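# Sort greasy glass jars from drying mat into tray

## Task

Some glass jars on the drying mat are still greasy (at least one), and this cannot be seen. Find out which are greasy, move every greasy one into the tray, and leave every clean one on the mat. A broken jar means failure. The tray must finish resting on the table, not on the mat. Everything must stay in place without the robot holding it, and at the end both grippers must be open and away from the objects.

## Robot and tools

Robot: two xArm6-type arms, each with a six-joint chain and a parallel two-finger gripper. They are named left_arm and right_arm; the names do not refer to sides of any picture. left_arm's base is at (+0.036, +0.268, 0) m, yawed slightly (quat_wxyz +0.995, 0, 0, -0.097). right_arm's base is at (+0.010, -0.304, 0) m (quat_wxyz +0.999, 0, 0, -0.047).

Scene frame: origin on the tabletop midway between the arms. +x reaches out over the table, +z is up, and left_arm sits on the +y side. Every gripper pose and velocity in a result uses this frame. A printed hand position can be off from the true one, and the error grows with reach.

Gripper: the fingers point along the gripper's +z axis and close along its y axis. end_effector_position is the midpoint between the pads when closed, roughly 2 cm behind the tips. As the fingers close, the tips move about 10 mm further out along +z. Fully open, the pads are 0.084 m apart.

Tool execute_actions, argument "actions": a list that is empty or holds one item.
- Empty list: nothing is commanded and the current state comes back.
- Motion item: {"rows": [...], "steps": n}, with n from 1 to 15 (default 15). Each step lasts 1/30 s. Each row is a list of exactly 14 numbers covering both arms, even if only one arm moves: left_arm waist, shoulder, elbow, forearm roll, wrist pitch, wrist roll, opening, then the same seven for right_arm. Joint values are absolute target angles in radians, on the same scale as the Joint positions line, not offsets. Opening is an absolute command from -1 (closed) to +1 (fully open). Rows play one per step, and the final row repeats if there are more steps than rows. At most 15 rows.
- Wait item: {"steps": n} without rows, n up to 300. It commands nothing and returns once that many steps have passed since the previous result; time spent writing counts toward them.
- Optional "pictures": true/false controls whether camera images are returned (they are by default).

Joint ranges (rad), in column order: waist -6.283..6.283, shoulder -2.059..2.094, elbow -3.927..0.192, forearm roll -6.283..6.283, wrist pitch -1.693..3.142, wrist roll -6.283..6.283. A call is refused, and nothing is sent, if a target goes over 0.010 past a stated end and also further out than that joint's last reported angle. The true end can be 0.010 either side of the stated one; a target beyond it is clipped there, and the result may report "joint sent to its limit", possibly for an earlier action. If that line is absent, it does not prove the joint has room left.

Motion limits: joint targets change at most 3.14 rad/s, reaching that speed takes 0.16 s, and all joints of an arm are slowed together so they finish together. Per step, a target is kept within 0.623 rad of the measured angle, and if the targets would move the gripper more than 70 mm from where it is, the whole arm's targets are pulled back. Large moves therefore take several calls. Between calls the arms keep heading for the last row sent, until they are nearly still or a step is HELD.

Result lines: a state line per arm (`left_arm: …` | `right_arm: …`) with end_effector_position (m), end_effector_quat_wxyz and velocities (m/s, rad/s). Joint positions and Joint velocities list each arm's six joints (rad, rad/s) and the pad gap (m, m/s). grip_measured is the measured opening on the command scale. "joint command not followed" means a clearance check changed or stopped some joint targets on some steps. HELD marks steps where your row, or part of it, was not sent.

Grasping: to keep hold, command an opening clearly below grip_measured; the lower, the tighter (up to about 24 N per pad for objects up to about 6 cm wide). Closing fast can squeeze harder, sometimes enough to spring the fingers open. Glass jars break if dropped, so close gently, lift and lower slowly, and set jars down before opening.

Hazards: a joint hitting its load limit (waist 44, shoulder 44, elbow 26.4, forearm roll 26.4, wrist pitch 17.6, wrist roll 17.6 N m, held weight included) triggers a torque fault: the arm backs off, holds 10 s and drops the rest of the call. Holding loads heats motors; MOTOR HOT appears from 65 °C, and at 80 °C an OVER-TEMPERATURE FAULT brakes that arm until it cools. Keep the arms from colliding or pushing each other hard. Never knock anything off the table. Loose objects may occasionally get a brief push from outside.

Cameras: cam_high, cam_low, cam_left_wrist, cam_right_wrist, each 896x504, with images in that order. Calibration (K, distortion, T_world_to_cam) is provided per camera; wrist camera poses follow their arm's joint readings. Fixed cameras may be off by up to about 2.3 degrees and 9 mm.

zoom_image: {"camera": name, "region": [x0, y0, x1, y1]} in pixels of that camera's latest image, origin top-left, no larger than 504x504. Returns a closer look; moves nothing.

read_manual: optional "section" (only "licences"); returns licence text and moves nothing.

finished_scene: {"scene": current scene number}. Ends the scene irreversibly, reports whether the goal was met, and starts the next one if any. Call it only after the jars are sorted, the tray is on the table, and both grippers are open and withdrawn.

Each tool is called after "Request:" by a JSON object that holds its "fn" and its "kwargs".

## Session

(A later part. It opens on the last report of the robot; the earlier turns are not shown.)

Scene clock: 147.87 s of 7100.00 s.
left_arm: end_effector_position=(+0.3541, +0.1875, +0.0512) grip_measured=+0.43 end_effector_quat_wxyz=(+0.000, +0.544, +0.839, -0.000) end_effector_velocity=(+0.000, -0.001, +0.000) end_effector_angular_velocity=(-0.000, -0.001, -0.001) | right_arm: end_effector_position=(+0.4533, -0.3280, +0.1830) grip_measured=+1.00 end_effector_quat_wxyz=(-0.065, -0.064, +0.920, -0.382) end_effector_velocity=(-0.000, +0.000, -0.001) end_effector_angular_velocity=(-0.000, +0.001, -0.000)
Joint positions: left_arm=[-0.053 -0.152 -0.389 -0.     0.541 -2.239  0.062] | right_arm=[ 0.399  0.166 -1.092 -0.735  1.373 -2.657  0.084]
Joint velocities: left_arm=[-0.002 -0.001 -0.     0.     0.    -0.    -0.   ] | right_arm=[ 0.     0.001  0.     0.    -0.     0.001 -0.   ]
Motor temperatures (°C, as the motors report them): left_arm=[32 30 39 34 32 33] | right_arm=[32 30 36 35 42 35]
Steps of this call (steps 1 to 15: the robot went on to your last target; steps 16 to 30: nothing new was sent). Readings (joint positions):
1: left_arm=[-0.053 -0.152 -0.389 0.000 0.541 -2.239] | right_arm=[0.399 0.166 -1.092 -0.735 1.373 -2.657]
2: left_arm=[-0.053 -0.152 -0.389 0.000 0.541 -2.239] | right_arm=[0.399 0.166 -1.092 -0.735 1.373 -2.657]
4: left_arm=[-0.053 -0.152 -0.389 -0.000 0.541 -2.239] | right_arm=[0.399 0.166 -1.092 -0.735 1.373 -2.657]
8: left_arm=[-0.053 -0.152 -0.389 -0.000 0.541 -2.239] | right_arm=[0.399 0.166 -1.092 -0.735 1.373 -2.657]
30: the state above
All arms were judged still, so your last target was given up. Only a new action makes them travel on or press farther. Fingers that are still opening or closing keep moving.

Request:
{"fn": "execute_actions", "kwargs": {"actions": []}}

Scene clock: 149.23 s of 7100.00 s.
left_arm: end_effector_position=(+0.3541, +0.1875, +0.0512) grip_measured=+0.43 end_effector_quat_wxyz=(+0.000, +0.544, +0.839, -0.000) end_effector_velocity=(-0.000, -0.000, +0.000) end_effector_angular_velocity=(-0.000, -0.000, +0.001) | right_arm: end_effector_position=(+0.4533, -0.3280, +0.1830) grip_measured=+1.00 end_effector_quat_wxyz=(-0.065, -0.064, +0.920, -0.382) end_effector_velocity=(+0.000, +0.000, +0.000) end_effector_angular_velocity=(-0.001, -0.001, +0.000)
Joint positions: left_arm=[-0.053 -0.152 -0.389 -0.     0.541 -2.239  0.062] | right_arm=[ 0.399  0.166 -1.092 -0.735  1.373 -2.657  0.084]
Joint velocities: left_arm=[-0.001 -0.     0.    -0.    -0.    -0.002 -0.   ] | right_arm=[ 0.001  0.    -0.    -0.001 -0.     0.002  0.   ]
Motor temperatures (°C, as the motors report them): left_arm=[32 30 39 34 32 33] | right_arm=[32 30 36 35 42 35]
Steps of this call (steps 1 to 41: nothing new was sent). Readings (joint positions):
1: left_arm=[-0.053 -0.152 -0.389 0.000 0.541 -2.239] | right_arm=[0.399 0.166 -1.092 -0.735 1.373 -2.657]
2: left_arm=[-0.053 -0.152 -0.389 0.000 0.541 -2.239] | right_arm=[0.399 0.166 -1.092 -0.735 1.373 -2.657]
4: left_arm=[-0.053 -0.152 -0.389 -0.000 0.541 -2.239] | right_arm=[0.399 0.166 -1.092 -0.735 1.373 -2.657]
8: left_arm=[-0.053 -0.152 -0.389 -0.000 0.541 -2.239] | right_arm=[0.399 0.166 -1.092 -0.735 1.373 -2.657]
41: the state above
camera_calibration (this result's frames):
cam_left_wrist: T_world_to_cam=[[0.921728, 0.387512, -0.0158717, -0.363635], [0.38775, -0.921616, 0.016561, 0.0999323], [-0.00820997, -0.021419, -0.999737, 0.193863], [0, 0, 0, 1]] pos_world=[0.298015, 0.237164, 0.186385]
cam_right_wrist: T_world_to_cam=[[-0.175599, 0.711888, -0.679985, 0.464928], [0.980592, 0.0652935, -0.18487, -0.318459], [-0.0872081, -0.699251, -0.709537, 0.0677671], [0, 0, 0, 1]] pos_world=[0.399829, -0.262798, 0.305354]

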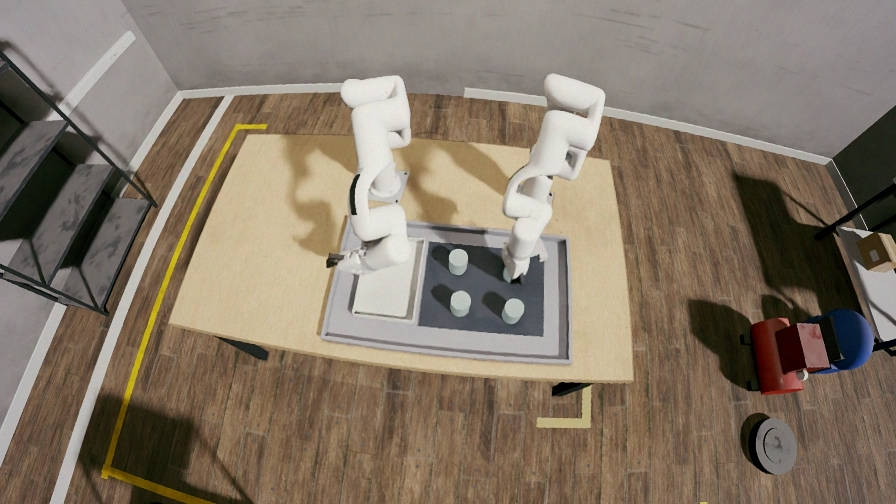

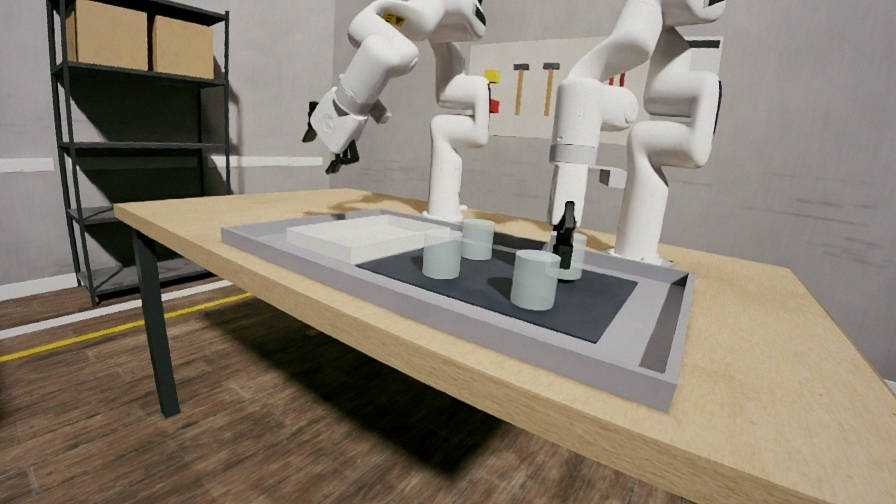

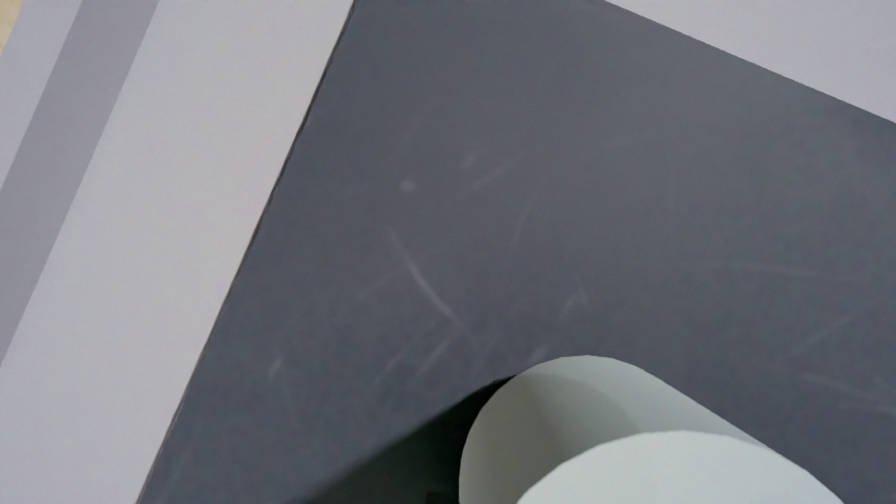

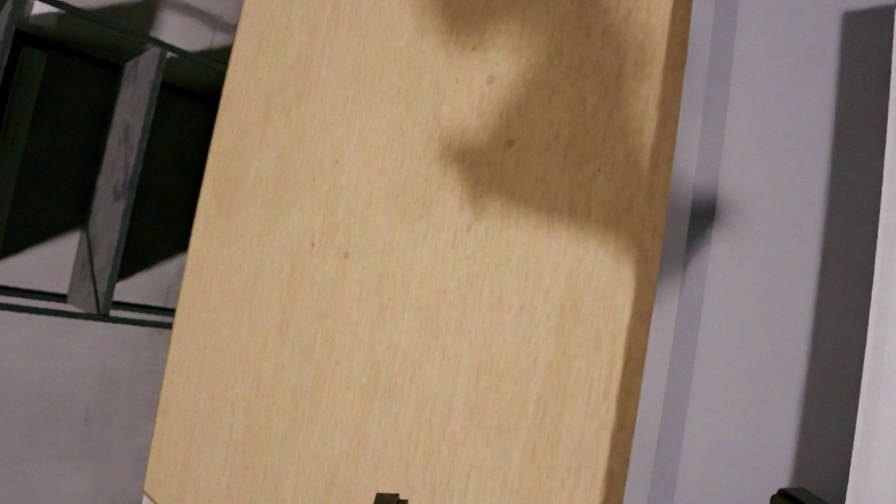

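Request:
{"fn": "execute_actions", "kwargs": {"actions": [{"rows": [[-0.0528,-0.152,-0.389,0,0.541,-2.239,0.45, 0.399,0.166,-1.092,-0.735,1.373,-2.657,1]], "steps": 15}], "pictures": false}}

Request:
{"fn": "execute_actions", "kwargs": {"actions": [{"steps": 20}]}}

Scene clock: 157.50 s of 7100.00 s.
left_arm: end_effector_position=(+0.3542, +0.1875, +0.0512) grip_measured=+0.44 end_effector_quat_wxyz=(+0.000, +0.544, +0.839, +0.000) end_effector_velocity=(-0.001, -0.000, -0.000) end_effector_angular_velocity=(+0.000, +0.002, -0.001) | right_arm: end_effector_position=(+0.4533, -0.3280, +0.1830) grip_measured=+1.00 end_effector_quat_wxyz=(-0.065, -0.064, +0.920, -0.382) end_effector_velocity=(-0.000, +0.000, -0.001) end_effector_angular_velocity=(+0.001, +0.000, -0.000)
Joint positions: left_arm=[-0.053 -0.152 -0.389  0.     0.541 -2.239  0.063] | right_arm=[ 0.399  0.166 -1.092 -0.735  1.373 -2.657  0.084]
Joint velocities: left_arm=[-0.001  0.     0.001 -0.     0.     0.001  0.   ] | right_arm=[ 0.001  0.001 -0.     0.001 -0.001  0.001 -0.   ]
Motor temperatures (°C, as the motors report them): left_arm=[32 29 38 34 32 33] | right_arm=[32 30 36 35 42 35]
Steps of this call (steps 1 to 90: nothing new was sent; then 4.77 s passed at rest; steps 91 to 105: all 15 steps of this action). Readings (joint positions):
91: left_arm=[-0.053 -0.152 -0.389 0.000 0.541 -2.239] | right_arm=[0.399 0.166 -1.092 -0.735 1.373 -2.657]
92: left_arm=[-0.053 -0.152 -0.389 -0.000 0.541 -2.239] | right_arm=[0.399 0.166 -1.092 -0.735 1.373 -2.657]
94: left_arm=[-0.053 -0.152 -0.389 0.000 0.541 -2.239] | right_arm=[0.399 0.166 -1.092 -0.735 1.373 -2.657]
98: left_arm=[-0.053 -0.152 -0.389 0.000 0.541 -2.239] | right_arm=[0.399 0.166 -1.092 -0.735 1.373 -2.657]
105: the state above

Scene clock: 158.17 s of 7100.00 s.
left_arm: end_effector_position=(+0.3541, +0.1875, +0.0512) grip_measured=+0.44 end_effector_quat_wxyz=(+0.000, +0.544, +0.839, -0.000) end_effector_velocity=(-0.000, -0.000, -0.000) end_effector_angular_velocity=(+0.000, +0.000, -0.001) | right_arm: end_effector_position=(+0.4533, -0.3280, +0.1830) grip_measured=+1.00 end_effector_quat_wxyz=(-0.065, -0.064, +0.920, -0.382) end_effector_velocity=(+0.000, +0.000, +0.000) end_effector_angular_velocity=(+0.001, -0.000, +0.000)
Joint positions: left_arm=[-0.053 -0.152 -0.389  0.     0.541 -2.239  0.063] | right_arm=[ 0.399  0.166 -1.092 -0.735  1.373 -2.657  0.084]
Joint velocities: left_arm=[-0.  0. -0.  0.  0.  0. -0.] | right_arm=[-0.    -0.001 -0.     0.    -0.001 -0.001  0.   ]
Motor temperatures (°C, as the motors report them): left_arm=[32 29 38 34 32 33] | right_arm=[32 30 36 35 42 35]
Steps of this call (steps 1 to 15: the robot went on to your last target; steps 16 to 20: nothing new was sent). Readings (joint positions):
1: left_arm=[-0.053 -0.152 -0.389 0.000 0.541 -2.239] | right_arm=[0.399 0.166 -1.092 -0.735 1.373 -2.657]
2: left_arm=[-0.053 -0.152 -0.389 0.000 0.541 -2.239] | right_arm=[0.399 0.166 -1.092 -0.735 1.373 -2.657]
4: left_arm=[-0.053 -0.152 -0.389 0.000 0.541 -2.239] | right_arm=[0.399 0.166 -1.092 -0.735 1.373 -2.657]
8: left_arm=[-0.053 -0.152 -0.389 0.000 0.541 -2.239] | right_arm=[0.399 0.166 -1.092 -0.735 1.373 -2.657]
20: the state above
All arms were judged still, so your last target was given up. Only a new action makes them travel on or press farther. Fingers that are still opening or closing keep moving.
camera_calibration (this result's frames):
cam_left_wrist: T_world_to_cam=[[0.921728, 0.387513, -0.0158665, -0.363637], [0.387751, -0.921615, 0.0165648, 0.0999307], [-0.00820373, -0.0214205, -0.999737, 0.193862], [0, 0, 0, 1]] pos_world=[0.298016, 0.237164, 0.186386]
cam_right_wrist: T_world_to_cam=[[-0.175599, 0.711888, -0.679985, 0.464928], [0.980592, 0.0652934, -0.18487, -0.318459], [-0.0872081, -0.699251, -0.709537, 0.067767], [0, 0, 0, 1]] pos_world=[0.399829, -0.262798, 0.305354]

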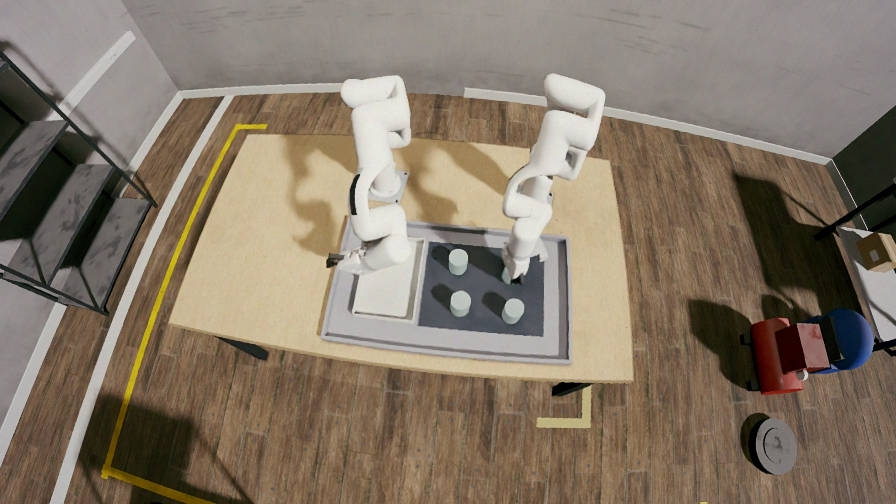

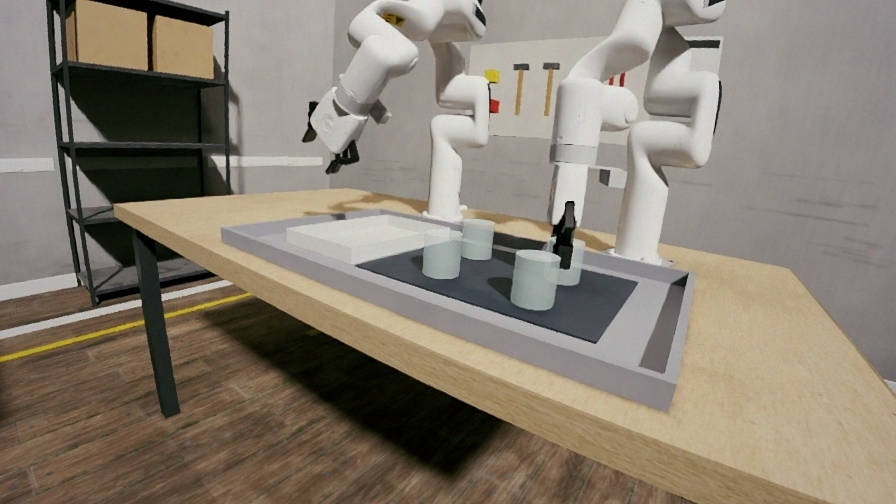

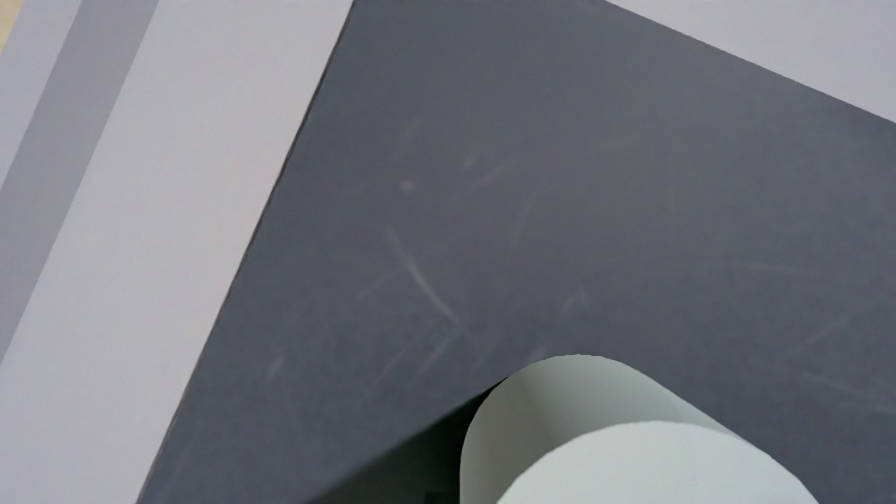

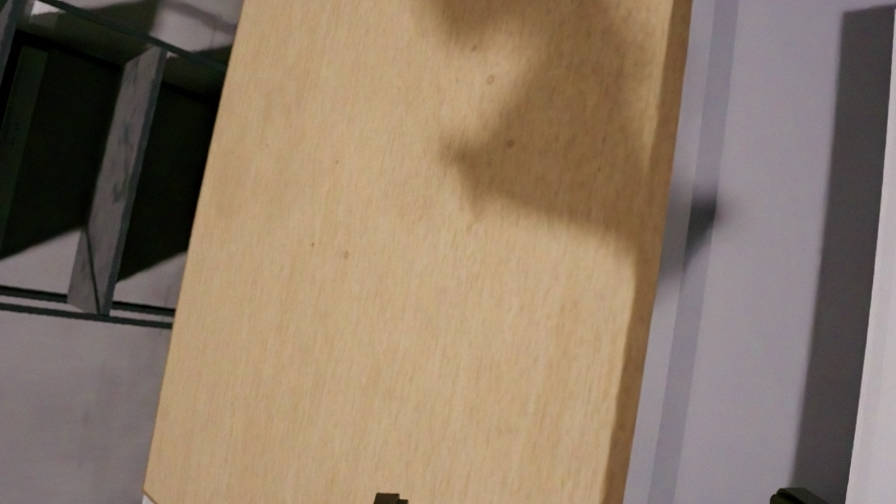

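Request:
{"fn": "execute_actions", "kwargs": {"actions": [{"rows": [[-0.0528,-0.1177,-0.3784,0,0.4961,-2.239,0.47, 0.399,0.166,-1.092,-0.735,1.373,-2.657,1]], "steps": 12}], "pictures": false}}

Request:
{"fn": "execute_actions", "kwargs": {"actions": [{"rows": [[-0.0528,-0.1177,-0.3784,0,0.4961,-2.239,0.46, 0.399,0.166,-1.092,-0.735,1.373,-2.657,1],[-0.0528,-0.1177,-0.3784,0,0.4961,-2.239,0.46, 0.399,0.166,-1.092,-0.735,1.373,-2.657,1],[-0.0528,-0.1177,-0.3784,0,0.4961,-2.239,0.45, 0.399,0.166,-1.092,-0.735,1.373,-2.657,1],[-0.0528,-0.1177,-0.3784,0,0.4961,-2.239,0.45, 0.399,0.166,-1.092,-0.735,1.373,-2.657,1],[-0.0528,-0.1177,-0.3784,0,0.4961,-2.239,0.44, 0.399,0.166,-1.092,-0.735,1.373,-2.657,1],[-0.0528,-0.1177,-0.3784,0,0.4961,-2.239,0.44, 0.399,0.166,-1.092,-0.735,1.373,-2.657,1],[-0.0528,-0.1177,-0.3784,0,0.4961,-2.239,0.43, 0.399,0.166,-1.092,-0.735,1.373,-2.657,1]], "steps": 15}], "pictures": false}}

Request:
{"fn": "execute_actions", "kwargs": {"actions": [{"rows": [[-0.0528,-0.152,-0.389,0,0.541,-2.239,0.43, 0.399,0.166,-1.092,-0.735,1.373,-2.657,1]], "steps": 15}], "pictures": false}}

Request:
{"fn": "execute_actions", "kwargs": {"actions": [{"steps": 30}]}}

Scene clock: 167.07 s of 7100.00 s.
left_arm: end_effector_position=(+0.3525, +0.1879, +0.0402) grip_measured=+0.46 end_effector_quat_wxyz=(+0.000, +0.544, +0.839, +0.000) end_effector_velocity=(+0.002, -0.001, -0.000) end_effector_angular_velocity=(-0.002, -0.007, -0.004) | right_arm: end_effector_position=(+0.4533, -0.3280, +0.1830) grip_measured=+1.00 end_effector_quat_wxyz=(-0.065, -0.064, +0.920, -0.382) end_effector_velocity=(-0.000, +0.000, +0.000) end_effector_angular_velocity=(+0.000, +0.000, +0.000)
Joint positions: left_arm=[-0.053 -0.118 -0.379 -0.     0.497 -2.239  0.063] | right_arm=[ 0.399  0.166 -1.092 -0.735  1.373 -2.657  0.084]
Joint velocities: left_arm=[-0.002  0.003 -0.001  0.    -0.01   0.002  0.   ] | right_arm=[-0.    -0.001  0.     0.    -0.    -0.001  0.   ]
Motor temperatures (°C, as the motors report them): left_arm=[32 29 38 34 32 33] | right_arm=[32 30 36 35 42 35]
Steps of this call (steps 1 to 90: nothing new was sent; then 5.50 s passed at rest; steps 91 to 102: all 12 steps of this action). Readings (joint positions):
91: left_arm=[-0.053 -0.152 -0.389 -0.000 0.541 -2.239] | right_arm=[0.399 0.166 -1.092 -0.735 1.373 -2.657]
92: left_arm=[-0.053 -0.149 -0.388 -0.000 0.536 -2.239] | right_arm=[0.399 0.166 -1.092 -0.735 1.373 -2.657]
94: left_arm=[-0.053 -0.135 -0.384 -0.000 0.518 -2.239] | right_arm=[0.399 0.166 -1.092 -0.735 1.373 -2.657]
98: left_arm=[-0.053 -0.120 -0.378 0.000 0.500 -2.239] | right_arm=[0.399 0.166 -1.092 -0.735 1.373 -2.657]
102: the state above

Scene clock: 167.57 s of 7100.00 s.
left_arm: end_effector_position=(+0.3525, +0.1879, +0.0401) grip_measured=+0.43 end_effector_quat_wxyz=(+0.000, +0.544, +0.839, +0.000) end_effector_velocity=(-0.000, -0.000, -0.000) end_effector_angular_velocity=(+0.000, +0.000, -0.000) | right_arm: end_effector_position=(+0.4533, -0.3280, +0.1830) grip_measured=+1.00 end_effector_quat_wxyz=(-0.065, -0.064, +0.920, -0.382) end_effector_velocity=(-0.000, -0.000, -0.001) end_effector_angular_velocity=(+0.001, -0.001, -0.004)
Joint positions: left_arm=[-0.053 -0.118 -0.378  0.     0.496 -2.239  0.062] | right_arm=[ 0.399  0.166 -1.092 -0.735  1.373 -2.657  0.084]
Joint velocities: left_arm=[-0.  0.  0.  0.  0.  0. -0.] | right_arm=[-0.001  0.     0.     0.002  0.     0.003  0.   ]
Motor temperatures (°C, as the motors report them): left_arm=[32 29 38 34 32 33] | right_arm=[32 30 36 35 42 35]
Steps of this call (steps 1 to 15: all 15 steps of this action). Readings (joint positions):
1: left_arm=[-0.053 -0.118 -0.379 -0.000 0.497 -2.239] | right_arm=[0.399 0.166 -1.092 -0.735 1.373 -2.657]
2: left_arm=[-0.053 -0.118 -0.379 -0.000 0.496 -2.239] | right_arm=[0.399 0.166 -1.092 -0.735 1.373 -2.657]
4: left_arm=[-0.053 -0.118 -0.379 -0.000 0.496 -2.239] | right_arm=[0.399 0.166 -1.092 -0.735 1.373 -2.657]
8: left_arm=[-0.053 -0.118 -0.378 0.000 0.496 -2.239] | right_arm=[0.399 0.166 -1.092 -0.735 1.373 -2.657]
15: the state above

Scene clock: 168.07 s of 7100.00 s.
left_arm: end_effector_position=(+0.3540, +0.1875, +0.0510) grip_measured=+0.43 end_effector_quat_wxyz=(-0.000, +0.544, +0.839, -0.000) end_effector_velocity=(+0.001, +0.000, +0.002) end_effector_angular_velocity=(-0.001, -0.003, +0.003) | right_arm: end_effector_position=(+0.4533, -0.3280, +0.1830) grip_measured=+1.00 end_effector_quat_wxyz=(-0.065, -0.064, +0.920, -0.382) end_effector_velocity=(-0.000, -0.001, -0.000) end_effector_angular_velocity=(-0.000, +0.001, -0.001)
Joint positions: left_arm=[-0.053 -0.152 -0.389 -0.     0.541 -2.239  0.062] | right_arm=[ 0.399  0.166 -1.092 -0.735  1.373 -2.657  0.084]
Joint velocities: left_arm=[ 0.001 -0.003 -0.002 -0.     0.002 -0.001 -0.   ] | right_arm=[-0.001  0.     0.001  0.     0.    -0.001  0.   ]
Motor temperatures (°C, as the motors report them): left_arm=[32 29 38 34 32 33] | right_arm=[32 30 36 35 42 35]
Steps of this call (steps 1 to 15: all 15 steps of this action). Readings (joint positions):
1: left_arm=[-0.053 -0.118 -0.379 0.000 0.496 -2.239] | right_arm=[0.399 0.166 -1.092 -0.735 1.373 -2.657]
2: left_arm=[-0.053 -0.120 -0.379 0.000 0.501 -2.239] | right_arm=[0.399 0.166 -1.092 -0.735 1.373 -2.657]
4: left_arm=[-0.053 -0.134 -0.382 -0.000 0.520 -2.239] | right_arm=[0.399 0.166 -1.092 -0.735 1.373 -2.657]
8: left_arm=[-0.053 -0.150 -0.389 -0.000 0.537 -2.239] | right_arm=[0.399 0.166 -1.092 -0.735 1.373 -2.657]
15: the state above

Scene clock: 169.07 s of 7100.00 s.
left_arm: end_effector_position=(+0.3541, +0.1875, +0.0512) grip_measured=+0.43 end_effector_quat_wxyz=(+0.000, +0.544, +0.839, -0.000) end_effector_velocity=(-0.000, +0.000, -0.000) end_effector_angular_velocity=(+0.000, +0.001, +0.001) | right_arm: end_effector_position=(+0.4533, -0.3280, +0.1830) grip_measured=+1.00 end_effector_quat_wxyz=(-0.065, -0.064, +0.920, -0.382) end_effector_velocity=(-0.000, -0.000, -0.000) end_effector_angular_velocity=(+0.000, -0.002, -0.004)
Joint positions: left_arm=[-0.053 -0.152 -0.389 -0.     0.541 -2.239  0.062] | right_arm=[ 0.399  0.166 -1.092 -0.735  1.373 -2.657  0.084]
Joint velocities: left_arm=[ 0.001  0.     0.    -0.     0.     0.    -0.   ] | right_arm=[-0.001  0.    -0.     0.001  0.     0.003  0.   ]
Motor temperatures (°C, as the motors report them): left_arm=[32 29 38 34 32 33] | right_arm=[32 30 36 35 42 35]
Steps of this call (steps 1 to 15: the robot went on to your last target; steps 16 to 30: nothing new was sent). Readings (joint positions):
1: left_arm=[-0.053 -0.152 -0.389 -0.000 0.541 -2.239] | right_arm=[0.399 0.166 -1.092 -0.735 1.373 -2.657]
2: left_arm=[-0.053 -0.152 -0.389 -0.000 0.541 -2.239] | right_arm=[0.399 0.166 -1.092 -0.735 1.373 -2.657]
4: left_arm=[-0.053 -0.152 -0.389 -0.000 0.541 -2.239] | right_arm=[0.399 0.166 -1.092 -0.735 1.373 -2.657]
8: left_arm=[-0.053 -0.152 -0.389 -0.000 0.541 -2.239] | right_arm=[0.399 0.166 -1.092 -0.735 1.373 -2.657]
30: the state above
All arms were judged still, so your last target was given up. Only a new action makes them travel on or press farther. Fingers that are still opening or closing keep moving.
camera_calibration (this result's frames):
cam_left_wrist: T_world_to_cam=[[0.921728, 0.387512, -0.0158726, -0.363634], [0.38775, -0.921616, 0.0165603, 0.0999326], [-0.00821115, -0.0214187, -0.999737, 0.193863], [0, 0, 0, 1]] pos_world=[0.298015, 0.237164, 0.186385]
cam_right_wrist: T_world_to_cam=[[-0.175599, 0.711888, -0.679985, 0.464928], [0.980592, 0.0652935, -0.18487, -0.318459], [-0.0872082, -0.699251, -0.709537, 0.067767], [0, 0, 0, 1]] pos_world=[0.399829, -0.262798, 0.305354]

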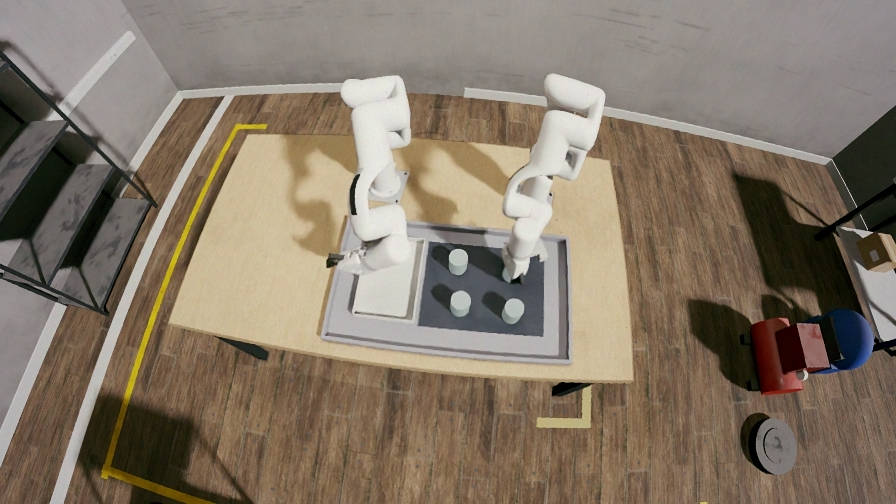

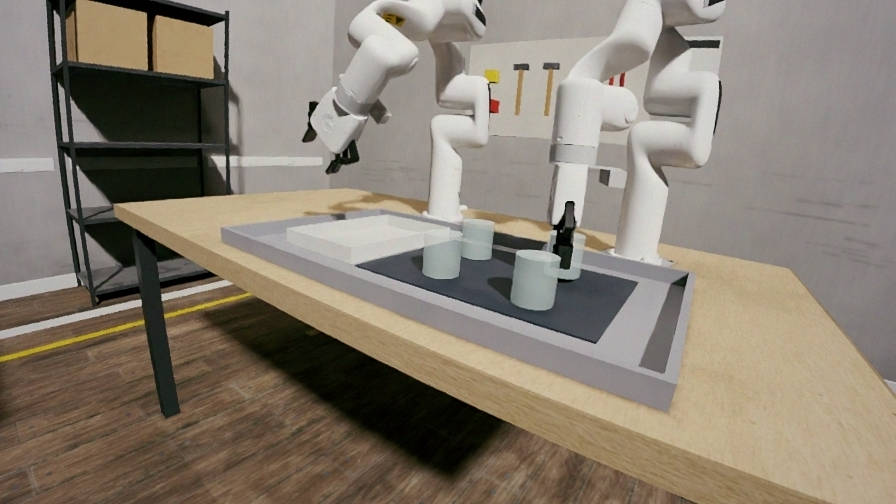

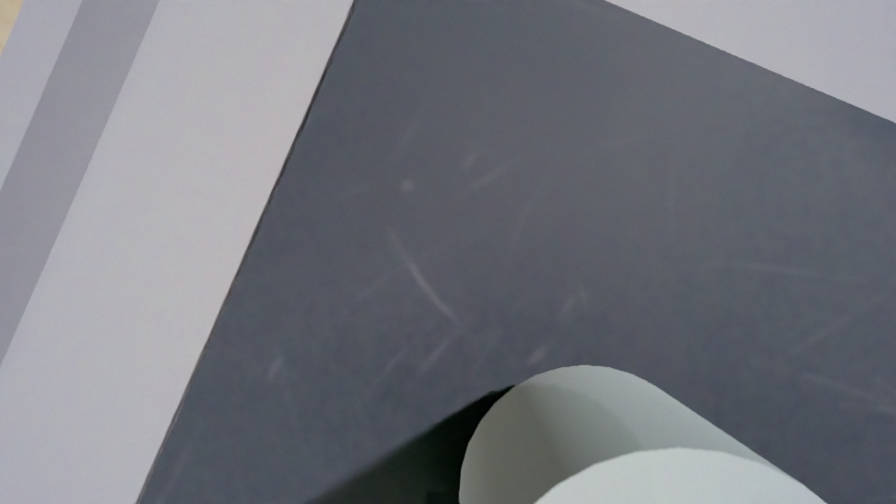

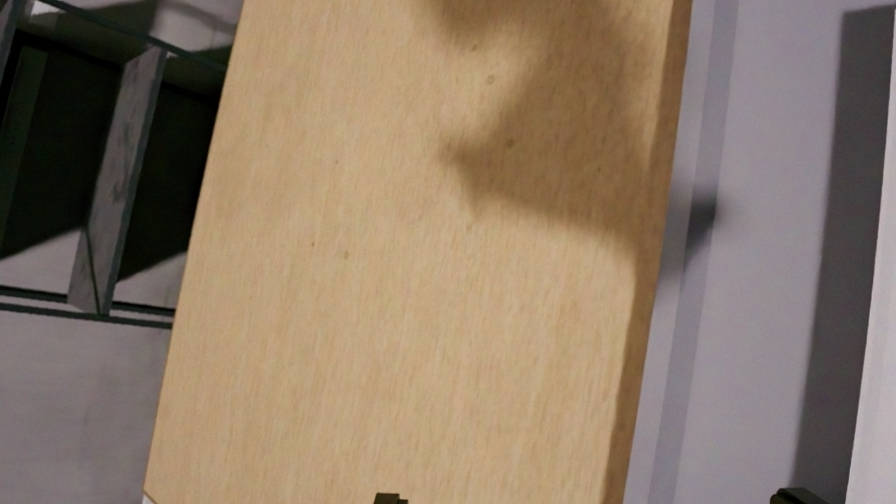

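Request:
{"fn": "execute_actions", "kwargs": {"actions": [{"rows": [[-0.0528,-0.1177,-0.3784,0,0.4961,-2.239,0.43, 0.399,0.166,-1.092,-0.735,1.373,-2.657,1]], "steps": 12}], "pictures": false}}

Request:
{"fn": "execute_actions", "kwargs": {"actions": [{"rows": [[-0.0528,-0.1177,-0.3784,0,0.4961,-2.239,1, 0.399,0.166,-1.092,-0.735,1.373,-2.657,1]], "steps": 8}], "pictures": false}}

Request:
{"fn": "execute_actions", "kwargs": {"actions": [{"rows": [[-0.0528,-0.383,-0.462,0,0.845,-2.239,1, 0.399,0.166,-1.092,-0.735,1.373,-2.657,1]], "steps": 15}], "pictures": false}}

Request:
{"fn": "execute_actions", "kwargs": {"actions": [{"rows": [[0.0385,0.085,-0.945,0,0.861,-2.239,1, 0.399,0.166,-1.092,-0.735,1.373,-2.657,1]], "steps": 15}], "pictures": false}}

Request:
{"fn": "execute_actions", "kwargs": {"actions": [{"steps": 12}], "pictures": false}}

Request:
{"fn": "execute_actions", "kwargs": {"actions": [{"rows": [[0.0385,0.269,-0.882,0,0.613,-2.239,1, 0.399,0.166,-1.092,-0.735,1.373,-2.657,1]], "steps": 15}], "pictures": false}}

Request:
{"fn": "execute_actions", "kwargs": {"actions": [{"rows": [[0.0385,0.269,-0.882,0,0.613,-2.239,0.8, 0.399,0.166,-1.092,-0.735,1.373,-2.657,1],[0.0385,0.269,-0.882,0,0.613,-2.239,0.7, 0.399,0.166,-1.092,-0.735,1.373,-2.657,1],[0.0385,0.269,-0.882,0,0.613,-2.239,0.6, 0.399,0.166,-1.092,-0.735,1.373,-2.657,1],[0.0385,0.269,-0.882,0,0.613,-2.239,0.55, 0.399,0.166,-1.092,-0.735,1.373,-2.657,1],[0.0385,0.269,-0.882,0,0.613,-2.239,0.5, 0.399,0.166,-1.092,-0.735,1.373,-2.657,1],[0.0385,0.269,-0.882,0,0.613,-2.239,0.48, 0.399,0.166,-1.092,-0.735,1.373,-2.657,1],[0.0385,0.269,-0.882,0,0.613,-2.239,0.47, 0.399,0.166,-1.092,-0.735,1.373,-2.657,1],[0.0385,0.269,-0.882,0,0.613,-2.239,0.47, 0.399,0.166,-1.092,-0.735,1.373,-2.657,1],[0.0385,0.269,-0.882,0,0.613,-2.239,0.46, 0.399,0.166,-1.092,-0.735,1.373,-2.657,1],[0.0385,0.269,-0.882,0,0.613,-2.239,0.46, 0.399,0.166,-1.092,-0.735,1.373,-2.657,1],[0.0385,0.269,-0.882,0,0.613,-2.239,0.45, 0.399,0.166,-1.092,-0.735,1.373,-2.657,1],[0.0385,0.269,-0.882,0,0.613,-2.239,0.45, 0.399,0.166,-1.092,-0.735,1.373,-2.657,1],[0.0385,0.269,-0.882,0,0.613,-2.239,0.44, 0.399,0.166,-1.092,-0.735,1.373,-2.657,1],[0.0385,0.269,-0.882,0,0.613,-2.239,0.44, 0.399,0.166,-1.092,-0.735,1.373,-2.657,1],[0.0385,0.269,-0.882,0,0.613,-2.239,0.43, 0.399,0.166,-1.092,-0.735,1.373,-2.657,1]], "steps": 15}], "pictures": false}}

Request:
{"fn": "execute_actions", "kwargs": {"actions": [{"rows": [[0.0385,0.269,-0.882,0,0.613,-2.239,0.43, 0.399,0.166,-1.092,-0.735,1.373,-2.657,1]], "steps": 8}], "pictures": false}}

Request:
{"fn": "execute_actions", "kwargs": {"actions": [{"rows": [[0.0385,0.245,-0.890,0,0.645,-2.239,0.43, 0.399,0.166,-1.092,-0.735,1.373,-2.657,1]], "steps": 15}], "pictures": false}}

Request:
{"fn": "execute_actions", "kwargs": {"actions": [{"steps": 30}]}}

Scene clock: 186.93 s of 7100.00 s.
left_arm: end_effector_position=(+0.3526, +0.1879, +0.0403) grip_measured=+0.43 end_effector_quat_wxyz=(+0.000, +0.544, +0.839, +0.000) end_effector_velocity=(+0.002, -0.001, +0.000) end_effector_angular_velocity=(-0.002, -0.007, -0.000) | right_arm: end_effector_position=(+0.4533, -0.3280, +0.1830) grip_measured=+1.00 end_effector_quat_wxyz=(-0.065, -0.064, +0.920, -0.382) end_effector_velocity=(-0.001, -0.000, -0.001) end_effector_angular_velocity=(+0.000, +0.003, -0.001)
Joint positions: left_arm=[-0.053 -0.118 -0.379 -0.     0.497 -2.239  0.062] | right_arm=[ 0.399  0.166 -1.092 -0.735  1.373 -2.657  0.084]
Joint velocities: left_arm=[-0.     0.002 -0.    -0.    -0.01  -0.    -0.   ] | right_arm=[-0.     0.001  0.001  0.002  0.     0.     0.   ]
Motor temperatures (°C, as the motors report them): left_arm=[32 29 38 34 32 33] | right_arm=[32 30 36 35 42 35]
Steps of this call (steps 1 to 90: nothing new was sent; then 14.47 s passed at rest; steps 91 to 102: all 12 steps of this action). Readings (joint positions):
91: left_arm=[-0.053 -0.152 -0.389 -0.000 0.541 -2.239] | right_arm=[0.399 0.166 -1.092 -0.735 1.373 -2.657]
92: left_arm=[-0.053 -0.149 -0.388 -0.000 0.536 -2.239] | right_arm=[0.399 0.166 -1.092 -0.735 1.373 -2.657]
94: left_arm=[-0.053 -0.135 -0.385 -0.000 0.518 -2.239] | right_arm=[0.399 0.166 -1.092 -0.735 1.373 -2.657]
98: left_arm=[-0.053 -0.120 -0.378 0.000 0.500 -2.239] | right_arm=[0.399 0.166 -1.092 -0.735 1.373 -2.657]
102: the state above

Scene clock: 187.20 s of 7100.00 s.
left_arm: end_effector_position=(+0.3526, +0.1879, +0.0402) grip_measured=+0.98 end_effector_quat_wxyz=(+0.000, +0.544, +0.839, +0.000) end_effector_velocity=(-0.002, -0.000, -0.001) end_effector_angular_velocity=(+0.001, +0.004, -0.001) | right_arm: end_effector_position=(+0.4533, -0.3280, +0.1830) grip_measured=+1.00 end_effector_quat_wxyz=(-0.065, -0.064, +0.920, -0.382) end_effector_velocity=(+0.000, +0.000, -0.000) end_effector_angular_velocity=(-0.000, +0.002, +0.002)
Joint positions: left_arm=[-0.053 -0.118 -0.379  0.     0.496 -2.239  0.083] | right_arm=[ 0.399  0.166 -1.092 -0.735  1.373 -2.657  0.084]
Joint velocities: left_arm=[-0.001  0.001  0.002 -0.     0.    -0.     0.008] | right_arm=[ 0.001  0.001 -0.001 -0.     0.    -0.002  0.   ]
Motor temperatures (°C, as the motors report them): left_arm=[32 29 38 34 32 33] | right_arm=[32 30 36 35 42 35]
Steps of this call (steps 1 to 8: all 8 steps of this action). Readings (joint positions):
1: left_arm=[-0.053 -0.118 -0.379 -0.000 0.496 -2.239] | right_arm=[0.399 0.166 -1.092 -0.735 1.373 -2.657]
2: left_arm=[-0.053 -0.118 -0.379 0.000 0.496 -2.239] | right_arm=[0.399 0.166 -1.092 -0.735 1.373 -2.657]
4: left_arm=[-0.053 -0.118 -0.379 0.000 0.496 -2.239] | right_arm=[0.399 0.166 -1.092 -0.735 1.373 -2.657]
8: the state above

Scene clock: 187.70 s of 7100.00 s.
left_arm: end_effector_position=(+0.3520, +0.1880, +0.1284) grip_measured=+1.00 end_effector_quat_wxyz=(-0.001, +0.544, +0.839, -0.000) end_effector_velocity=(-0.013, +0.003, -0.002) end_effector_angular_velocity=(+0.011, +0.045, -0.001) | right_arm: end_effector_position=(+0.4533, -0.3280, +0.1830) grip_measured=+1.00 end_effector_quat_wxyz=(-0.065, -0.064, +0.920, -0.382) end_effector_velocity=(+0.000, +0.000, -0.000) end_effector_angular_velocity=(-0.001, -0.002, -0.001)
Joint positions: left_arm=[-0.053 -0.38  -0.46   0.     0.841 -2.239  0.084] | right_arm=[ 0.399  0.166 -1.092 -0.735  1.373 -2.657  0.084]
Joint velocities: left_arm=[ 0.    -0.012  0.005  0.     0.053  0.001  0.   ] | right_arm=[ 0.     0.001 -0.    -0.001 -0.001  0.002  0.   ]
Motor temperatures (°C, as the motors report them): left_arm=[32 29 38 34 32 33] | right_arm=[32 30 36 35 42 35]
Steps of this call (steps 1 to 15: all 15 steps of this action). Readings (joint positions):
1: left_arm=[-0.053 -0.118 -0.379 0.000 0.496 -2.239] | right_arm=[0.399 0.166 -1.092 -0.735 1.373 -2.657]
2: left_arm=[-0.053 -0.121 -0.379 0.000 0.502 -2.239] | right_arm=[0.399 0.166 -1.092 -0.735 1.373 -2.657]
4: left_arm=[-0.053 -0.157 -0.388 0.000 0.557 -2.239] | right_arm=[0.399 0.166 -1.092 -0.735 1.373 -2.657]
8: left_arm=[-0.053 -0.311 -0.443 -0.000 0.745 -2.239] | right_arm=[0.399 0.166 -1.092 -0.735 1.373 -2.657]
15: the state above

Scene clock: 188.20 s of 7100.00 s.
left_arm: end_effector_position=(+0.4870, +0.1953, +0.1297) grip_measured=+1.00 end_effector_quat_wxyz=(-0.002, +0.506, +0.862, -0.001) end_effector_velocity=(+0.077, +0.013, -0.022) end_effector_angular_velocity=(+0.003, +0.019, +0.054) | right_arm: end_effector_position=(+0.4533, -0.3280, +0.1830) grip_measured=+1.00 end_effector_quat_wxyz=(-0.065, -0.064, +0.920, -0.382) end_effector_velocity=(+0.000, -0.000, +0.000) end_effector_angular_velocity=(-0.000, +0.001, +0.002)
Joint positions: left_arm=[ 0.035  0.068 -0.924  0.     0.86  -2.239  0.084] | right_arm=[ 0.399  0.166 -1.092 -0.735  1.373 -2.657  0.084]
Joint velocities: left_arm=[ 0.054  0.282 -0.282  0.     0.019  0.    -0.   ] | right_arm=[-0.    -0.     0.    -0.001 -0.001 -0.002 -0.   ]
Motor temperatures (°C, as the motors report them): left_arm=[32 29 38 34 32 33] | right_arm=[32 30 36 35 42 35]
Steps of this call (steps 1 to 15: all 15 steps of this action). Readings (joint positions):
1: left_arm=[-0.053 -0.380 -0.460 0.000 0.843 -2.239] | right_arm=[0.399 0.166 -1.092 -0.735 1.373 -2.657]
2: left_arm=[-0.052 -0.376 -0.465 0.000 0.844 -2.239] | right_arm=[0.399 0.166 -1.092 -0.735 1.373 -2.657]
4: left_arm=[-0.042 -0.325 -0.518 0.000 0.848 -2.239] | right_arm=[0.399 0.166 -1.092 -0.735 1.373 -2.657]
8: left_arm=[-0.008 -0.149 -0.702 -0.000 0.852 -2.239] | right_arm=[0.399 0.166 -1.092 -0.735 1.373 -2.657]
15: the state above

Scene clock: 188.60 s of 7100.00 s.
left_arm: end_effector_position=(+0.4931, +0.1958, +0.1298) grip_measured=+1.00 end_effector_quat_wxyz=(-0.000, +0.505, +0.863, -0.000) end_effector_velocity=(+0.001, +0.000, -0.001) end_effector_angular_velocity=(+0.000, +0.001, +0.001) | right_arm: end_effector_position=(+0.4533, -0.3280, +0.1830) grip_measured=+1.00 end_effector_quat_wxyz=(-0.065, -0.064, +0.920, -0.382) end_effector_velocity=(+0.000, +0.000, +0.000) end_effector_angular_velocity=(+0.001, -0.001, +0.001)
Joint positions: left_arm=[ 0.038  0.084 -0.944  0.     0.861 -2.239  0.084] | right_arm=[ 0.399  0.166 -1.092 -0.735  1.373 -2.657  0.084]
Joint velocities: left_arm=[ 0.001  0.006 -0.004  0.    -0.001  0.001 -0.   ] | right_arm=[ 0.    -0.    -0.001  0.    -0.    -0.001 -0.   ]
Motor temperatures (°C, as the motors report them): left_arm=[32 29 38 34 32 33] | right_arm=[32 30 36 35 42 35]
Steps of this call (steps 1 to 12: the robot went on to your last target). Readings (joint positions):
1: left_arm=[0.037 0.075 -0.931 0.000 0.860 -2.239] | right_arm=[0.399 0.166 -1.092 -0.735 1.373 -2.657]
2: left_arm=[0.037 0.078 -0.936 0.000 0.861 -2.239] | right_arm=[0.399 0.166 -1.092 -0.735 1.373 -2.657]
4: left_arm=[0.038 0.081 -0.941 0.000 0.861 -2.239] | right_arm=[0.399 0.166 -1.092 -0.735 1.373 -2.657]
8: left_arm=[0.038 0.083 -0.944 -0.000 0.861 -2.239] | right_arm=[0.399 0.166 -1.092 -0.735 1.373 -2.657]
12: the state above

Scene clock: 189.10 s of 7100.00 s.
left_arm: end_effector_position=(+0.4947, +0.1957, +0.0419) grip_measured=+1.00 end_effector_quat_wxyz=(+0.001, +0.505, +0.863, +0.001) end_effector_velocity=(+0.009, -0.001, +0.002) end_effector_angular_velocity=(-0.005, -0.031, +0.001) | right_arm: end_effector_position=(+0.4533, -0.3280, +0.1830) grip_measured=+1.00 end_effector_quat_wxyz=(-0.065, -0.064, +0.920, -0.382) end_effector_velocity=(+0.000, -0.001, +0.000) end_effector_angular_velocity=(-0.001, -0.002, -0.003)
Joint positions: left_arm=[ 0.039  0.266 -0.884 -0.     0.615 -2.239  0.084] | right_arm=[ 0.399  0.166 -1.092 -0.735  1.373 -2.657  0.084]
Joint velocities: left_arm=[ 0.     0.004 -0.004 -0.    -0.032 -0.    -0.   ] | right_arm=[-0.001  0.    -0.    -0.001  0.     0.003  0.   ]
Motor temperatures (°C, as the motors report them): left_arm=[32 29 38 34 32 33] | right_arm=[32 30 36 35 42 35]
Steps of this call (steps 1 to 15: all 15 steps of this action). Readings (joint positions):
1: left_arm=[0.038 0.084 -0.944 -0.000 0.861 -2.239] | right_arm=[0.399 0.166 -1.092 -0.735 1.373 -2.657]
2: left_arm=[0.038 0.087 -0.944 -0.000 0.855 -2.239] | right_arm=[0.399 0.166 -1.092 -0.735 1.373 -2.657]
4: left_arm=[0.038 0.121 -0.936 -0.000 0.801 -2.239] | right_arm=[0.399 0.166 -1.092 -0.735 1.373 -2.657]
8: left_arm=[0.038 0.233 -0.891 0.000 0.669 -2.239] | right_arm=[0.399 0.166 -1.092 -0.735 1.373 -2.657]
15: the state above

Scene clock: 189.60 s of 7100.00 s.
left_arm: end_effector_position=(+0.4936, +0.1958, +0.0401) grip_measured=+0.44 end_effector_quat_wxyz=(+0.000, +0.505, +0.863, +0.000) end_effector_velocity=(+0.001, -0.000, +0.000) end_effector_angular_velocity=(-0.000, -0.002, +0.000) | right_arm: end_effector_position=(+0.4533, -0.3280, +0.1830) grip_measured=+1.00 end_effector_quat_wxyz=(-0.065, -0.064, +0.920, -0.382) end_effector_velocity=(-0.000, +0.001, -0.000) end_effector_angular_velocity=(+0.002, +0.001, -0.001)
Joint positions: left_arm=[ 0.039  0.269 -0.882  0.     0.613 -2.239  0.063] | right_arm=[ 0.399  0.166 -1.092 -0.735  1.373 -2.657  0.084]
Joint velocities: left_arm=[-0.     0.001 -0.     0.    -0.002 -0.001 -0.005] | right_arm=[ 0.     0.001 -0.001  0.002  0.    -0.    -0.   ]
Motor temperatures (°C, as the motors report them): left_arm=[32 29 38 34 32 33] | right_arm=[32 30 36 35 42 35]
Steps of this call (steps 1 to 15: all 15 steps of this action). Readings (joint positions):
1: left_arm=[0.039 0.266 -0.884 -0.000 0.614 -2.239] | right_arm=[0.399 0.166 -1.092 -0.735 1.373 -2.657]
2: left_arm=[0.039 0.267 -0.884 -0.000 0.614 -2.239] | right_arm=[0.399 0.166 -1.092 -0.735 1.373 -2.657]
4: left_arm=[0.039 0.267 -0.883 -0.000 0.613 -2.239] | right_arm=[0.399 0.166 -1.092 -0.735 1.373 -2.657]
8: left_arm=[0.039 0.268 -0.882 -0.000 0.613 -2.239] | right_arm=[0.399 0.166 -1.092 -0.735 1.373 -2.657]
15: the state above

Scene clock: 189.87 s of 7100.00 s.
left_arm: end_effector_position=(+0.4936, +0.1959, +0.0401) grip_measured=+0.43 end_effector_quat_wxyz=(+0.000, +0.505, +0.863, +0.000) end_effector_velocity=(+0.000, +0.000, +0.000) end_effector_angular_velocity=(-0.000, -0.000, +0.001) | right_arm: end_effector_position=(+0.4533, -0.3280, +0.1830) grip_measured=+1.00 end_effector_quat_wxyz=(-0.065, -0.064, +0.920, -0.382) end_effector_velocity=(+0.000, +0.000, +0.001) end_effector_angular_velocity=(-0.001, -0.001, +0.002)
Joint positions: left_arm=[ 0.039  0.269 -0.882  0.     0.613 -2.239  0.062] | right_arm=[ 0.399  0.166 -1.092 -0.735  1.373 -2.657  0.084]
Joint velocities: left_arm=[ 0.001 -0.001  0.    -0.     0.     0.    -0.   ] | right_arm=[ 0.001 -0.001 -0.    -0.002 -0.    -0.001  0.   ]
Motor temperatures (°C, as the motors report them): left_arm=[32 29 38 34 32 33] | right_arm=[32 30 36 35 42 35]
Steps of this call (steps 1 to 8: all 8 steps of this action). Readings (joint positions):
1: left_arm=[0.039 0.269 -0.882 0.000 0.613 -2.239] | right_arm=[0.399 0.166 -1.092 -0.735 1.373 -2.657]
2: left_arm=[0.039 0.269 -0.882 0.000 0.613 -2.239] | right_arm=[0.399 0.166 -1.092 -0.735 1.373 -2.657]
4: left_arm=[0.039 0.269 -0.882 0.000 0.613 -2.239] | right_arm=[0.399 0.166 -1.092 -0.735 1.373 -2.657]
8: the state above

Scene clock: 190.37 s of 7100.00 s.
left_arm: end_effector_position=(+0.4944, +0.1957, +0.0512) grip_measured=+0.43 end_effector_quat_wxyz=(-0.000, +0.505, +0.863, -0.000) end_effector_velocity=(+0.002, +0.000, +0.002) end_effector_angular_velocity=(-0.000, -0.004, +0.001) | right_arm: end_effector_position=(+0.4533, -0.3280, +0.1830) grip_measured=+1.00 end_effector_quat_wxyz=(-0.065, -0.064, +0.920, -0.382) end_effector_velocity=(+0.000, +0.000, +0.001) end_effector_angular_velocity=(+0.001, -0.002, -0.001)
Joint positions: left_arm=[ 0.038  0.245 -0.89  -0.     0.645 -2.239  0.062] | right_arm=[ 0.399  0.166 -1.092 -0.735  1.373 -2.657  0.084]
Joint velocities: left_arm=[ 0.001 -0.002 -0.003  0.     0.001 -0.     0.   ] | right_arm=[-0.    -0.001 -0.     0.001 -0.001  0.001  0.   ]
Motor temperatures (°C, as the motors report them): left_arm=[32 30 38 34 32 33] | right_arm=[32 30 36 35 42 35]
Steps of this call (steps 1 to 15: all 15 steps of this action). Readings (joint positions):
1: left_arm=[0.039 0.269 -0.882 0.000 0.613 -2.239] | right_arm=[0.399 0.166 -1.092 -0.735 1.373 -2.657]
2: left_arm=[0.038 0.267 -0.882 0.000 0.617 -2.239] | right_arm=[0.399 0.166 -1.092 -0.735 1.373 -2.657]
4: left_arm=[0.038 0.258 -0.885 -0.000 0.630 -2.239] | right_arm=[0.399 0.166 -1.092 -0.735 1.373 -2.657]
8: left_arm=[0.038 0.246 -0.890 -0.000 0.642 -2.239] | right_arm=[0.399 0.166 -1.092 -0.735 1.373 -2.657]
15: the state above

Scene clock: 191.37 s of 7100.00 s.
left_arm: end_effector_position=(+0.4946, +0.1957, +0.0514) grip_measured=+0.43 end_effector_quat_wxyz=(+0.000, +0.505, +0.863, -0.000) end_effector_velocity=(-0.000, -0.001, +0.000) end_effector_angular_velocity=(+0.000, -0.000, -0.001) | right_arm: end_effector_position=(+0.4533, -0.3280, +0.1830) grip_measured=+1.00 end_effector_quat_wxyz=(-0.065, -0.064, +0.920, -0.382) end_effector_velocity=(+0.000, -0.001, +0.000) end_effector_angular_velocity=(+0.000, -0.000, -0.000)
Joint positions: left_arm=[ 0.039  0.245 -0.89  -0.     0.645 -2.239  0.062] | right_arm=[ 0.399  0.166 -1.092 -0.735  1.373 -2.657  0.084]
Joint velocities: left_arm=[-0.002  0.    -0.     0.     0.    -0.001  0.   ] | right_arm=[-0.002 -0.    -0.001 -0.    -0.    -0.001 -0.   ]
Motor temperatures (°C, as the motors report them): left_arm=[32 30 38 34 32 33] | right_arm=[32 30 36 35 42 35]
Steps of this call (steps 1 to 15: the robot went on to your last target; steps 16 to 30: nothing new was sent). Readings (joint positions):
1: left_arm=[0.038 0.245 -0.890 -0.000 0.645 -2.239] | right_arm=[0.399 0.166 -1.092 -0.735 1.373 -2.657]
2: left_arm=[0.038 0.245 -0.890 -0.000 0.645 -2.239] | right_arm=[0.399 0.166 -1.092 -0.735 1.373 -2.657]
4: left_arm=[0.038 0.245 -0.890 -0.000 0.645 -2.239] | right_arm=[0.399 0.166 -1.092 -0.735 1.373 -2.657]
8: left_arm=[0.038 0.245 -0.890 -0.000 0.645 -2.239] | right_arm=[0.399 0.166 -1.092 -0.735 1.373 -2.657]
30: the state above
All arms were judged still, so your last target was given up. Only a new action makes them travel on or press farther. Fingers that are still opening or closing keep moving.
camera_calibration (this result's frames):
cam_left_wrist: T_world_to_cam=[[0.882558, 0.469935, -0.0158728, -0.493048], [0.470162, -0.882425, 0.0165603, 0.00457725], [-0.00622429, -0.0220782, -0.999737, 0.194623], [0, 0, 0, 1]] pos_world=[0.434203, 0.240037, 0.18667]
cam_right_wrist: T_world_to_cam=[[-0.175599, 0.711888, -0.679985, 0.464928], [0.980592, 0.0652937, -0.18487, -0.318459], [-0.087208, -0.699251, -0.709537, 0.0677671], [0, 0, 0, 1]] pos_world=[0.399829, -0.262797, 0.305354]

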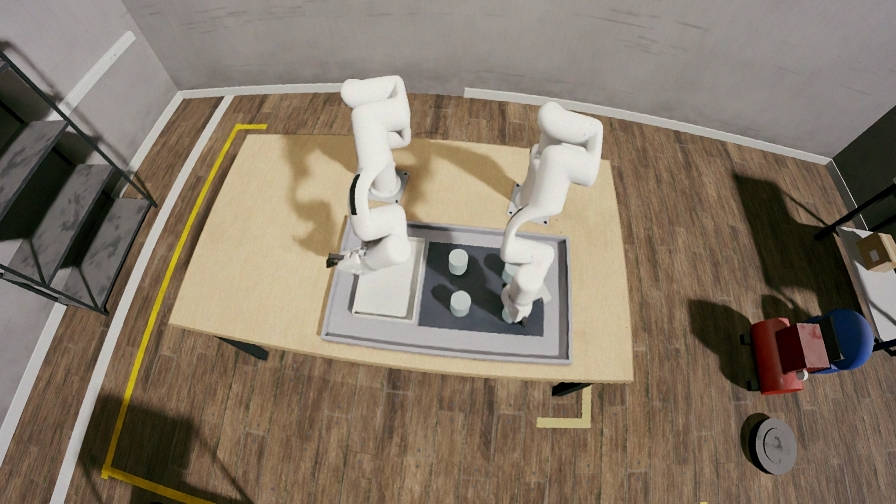

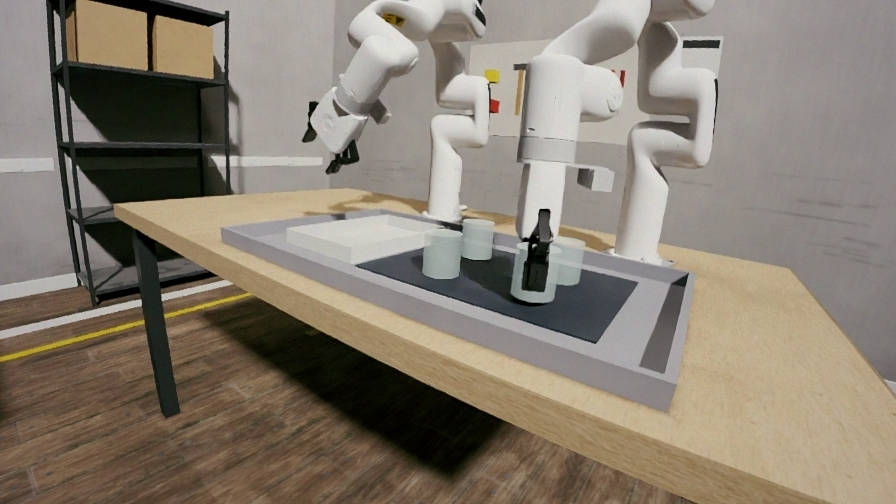

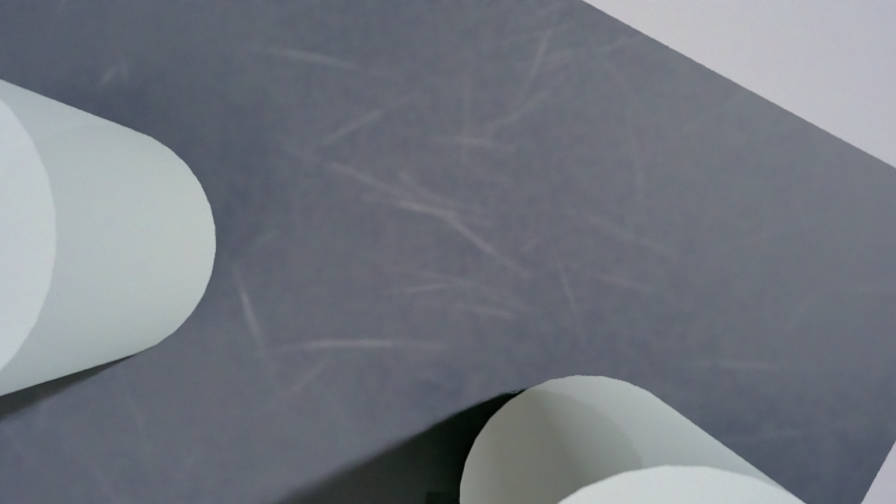

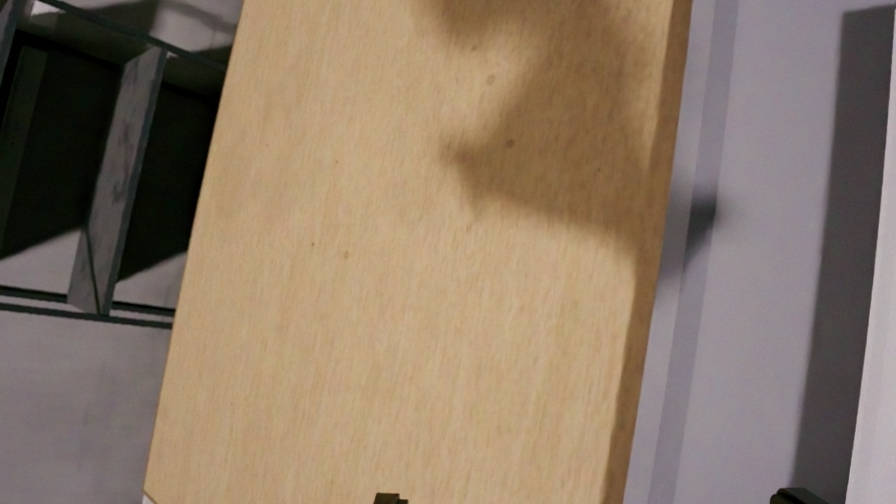

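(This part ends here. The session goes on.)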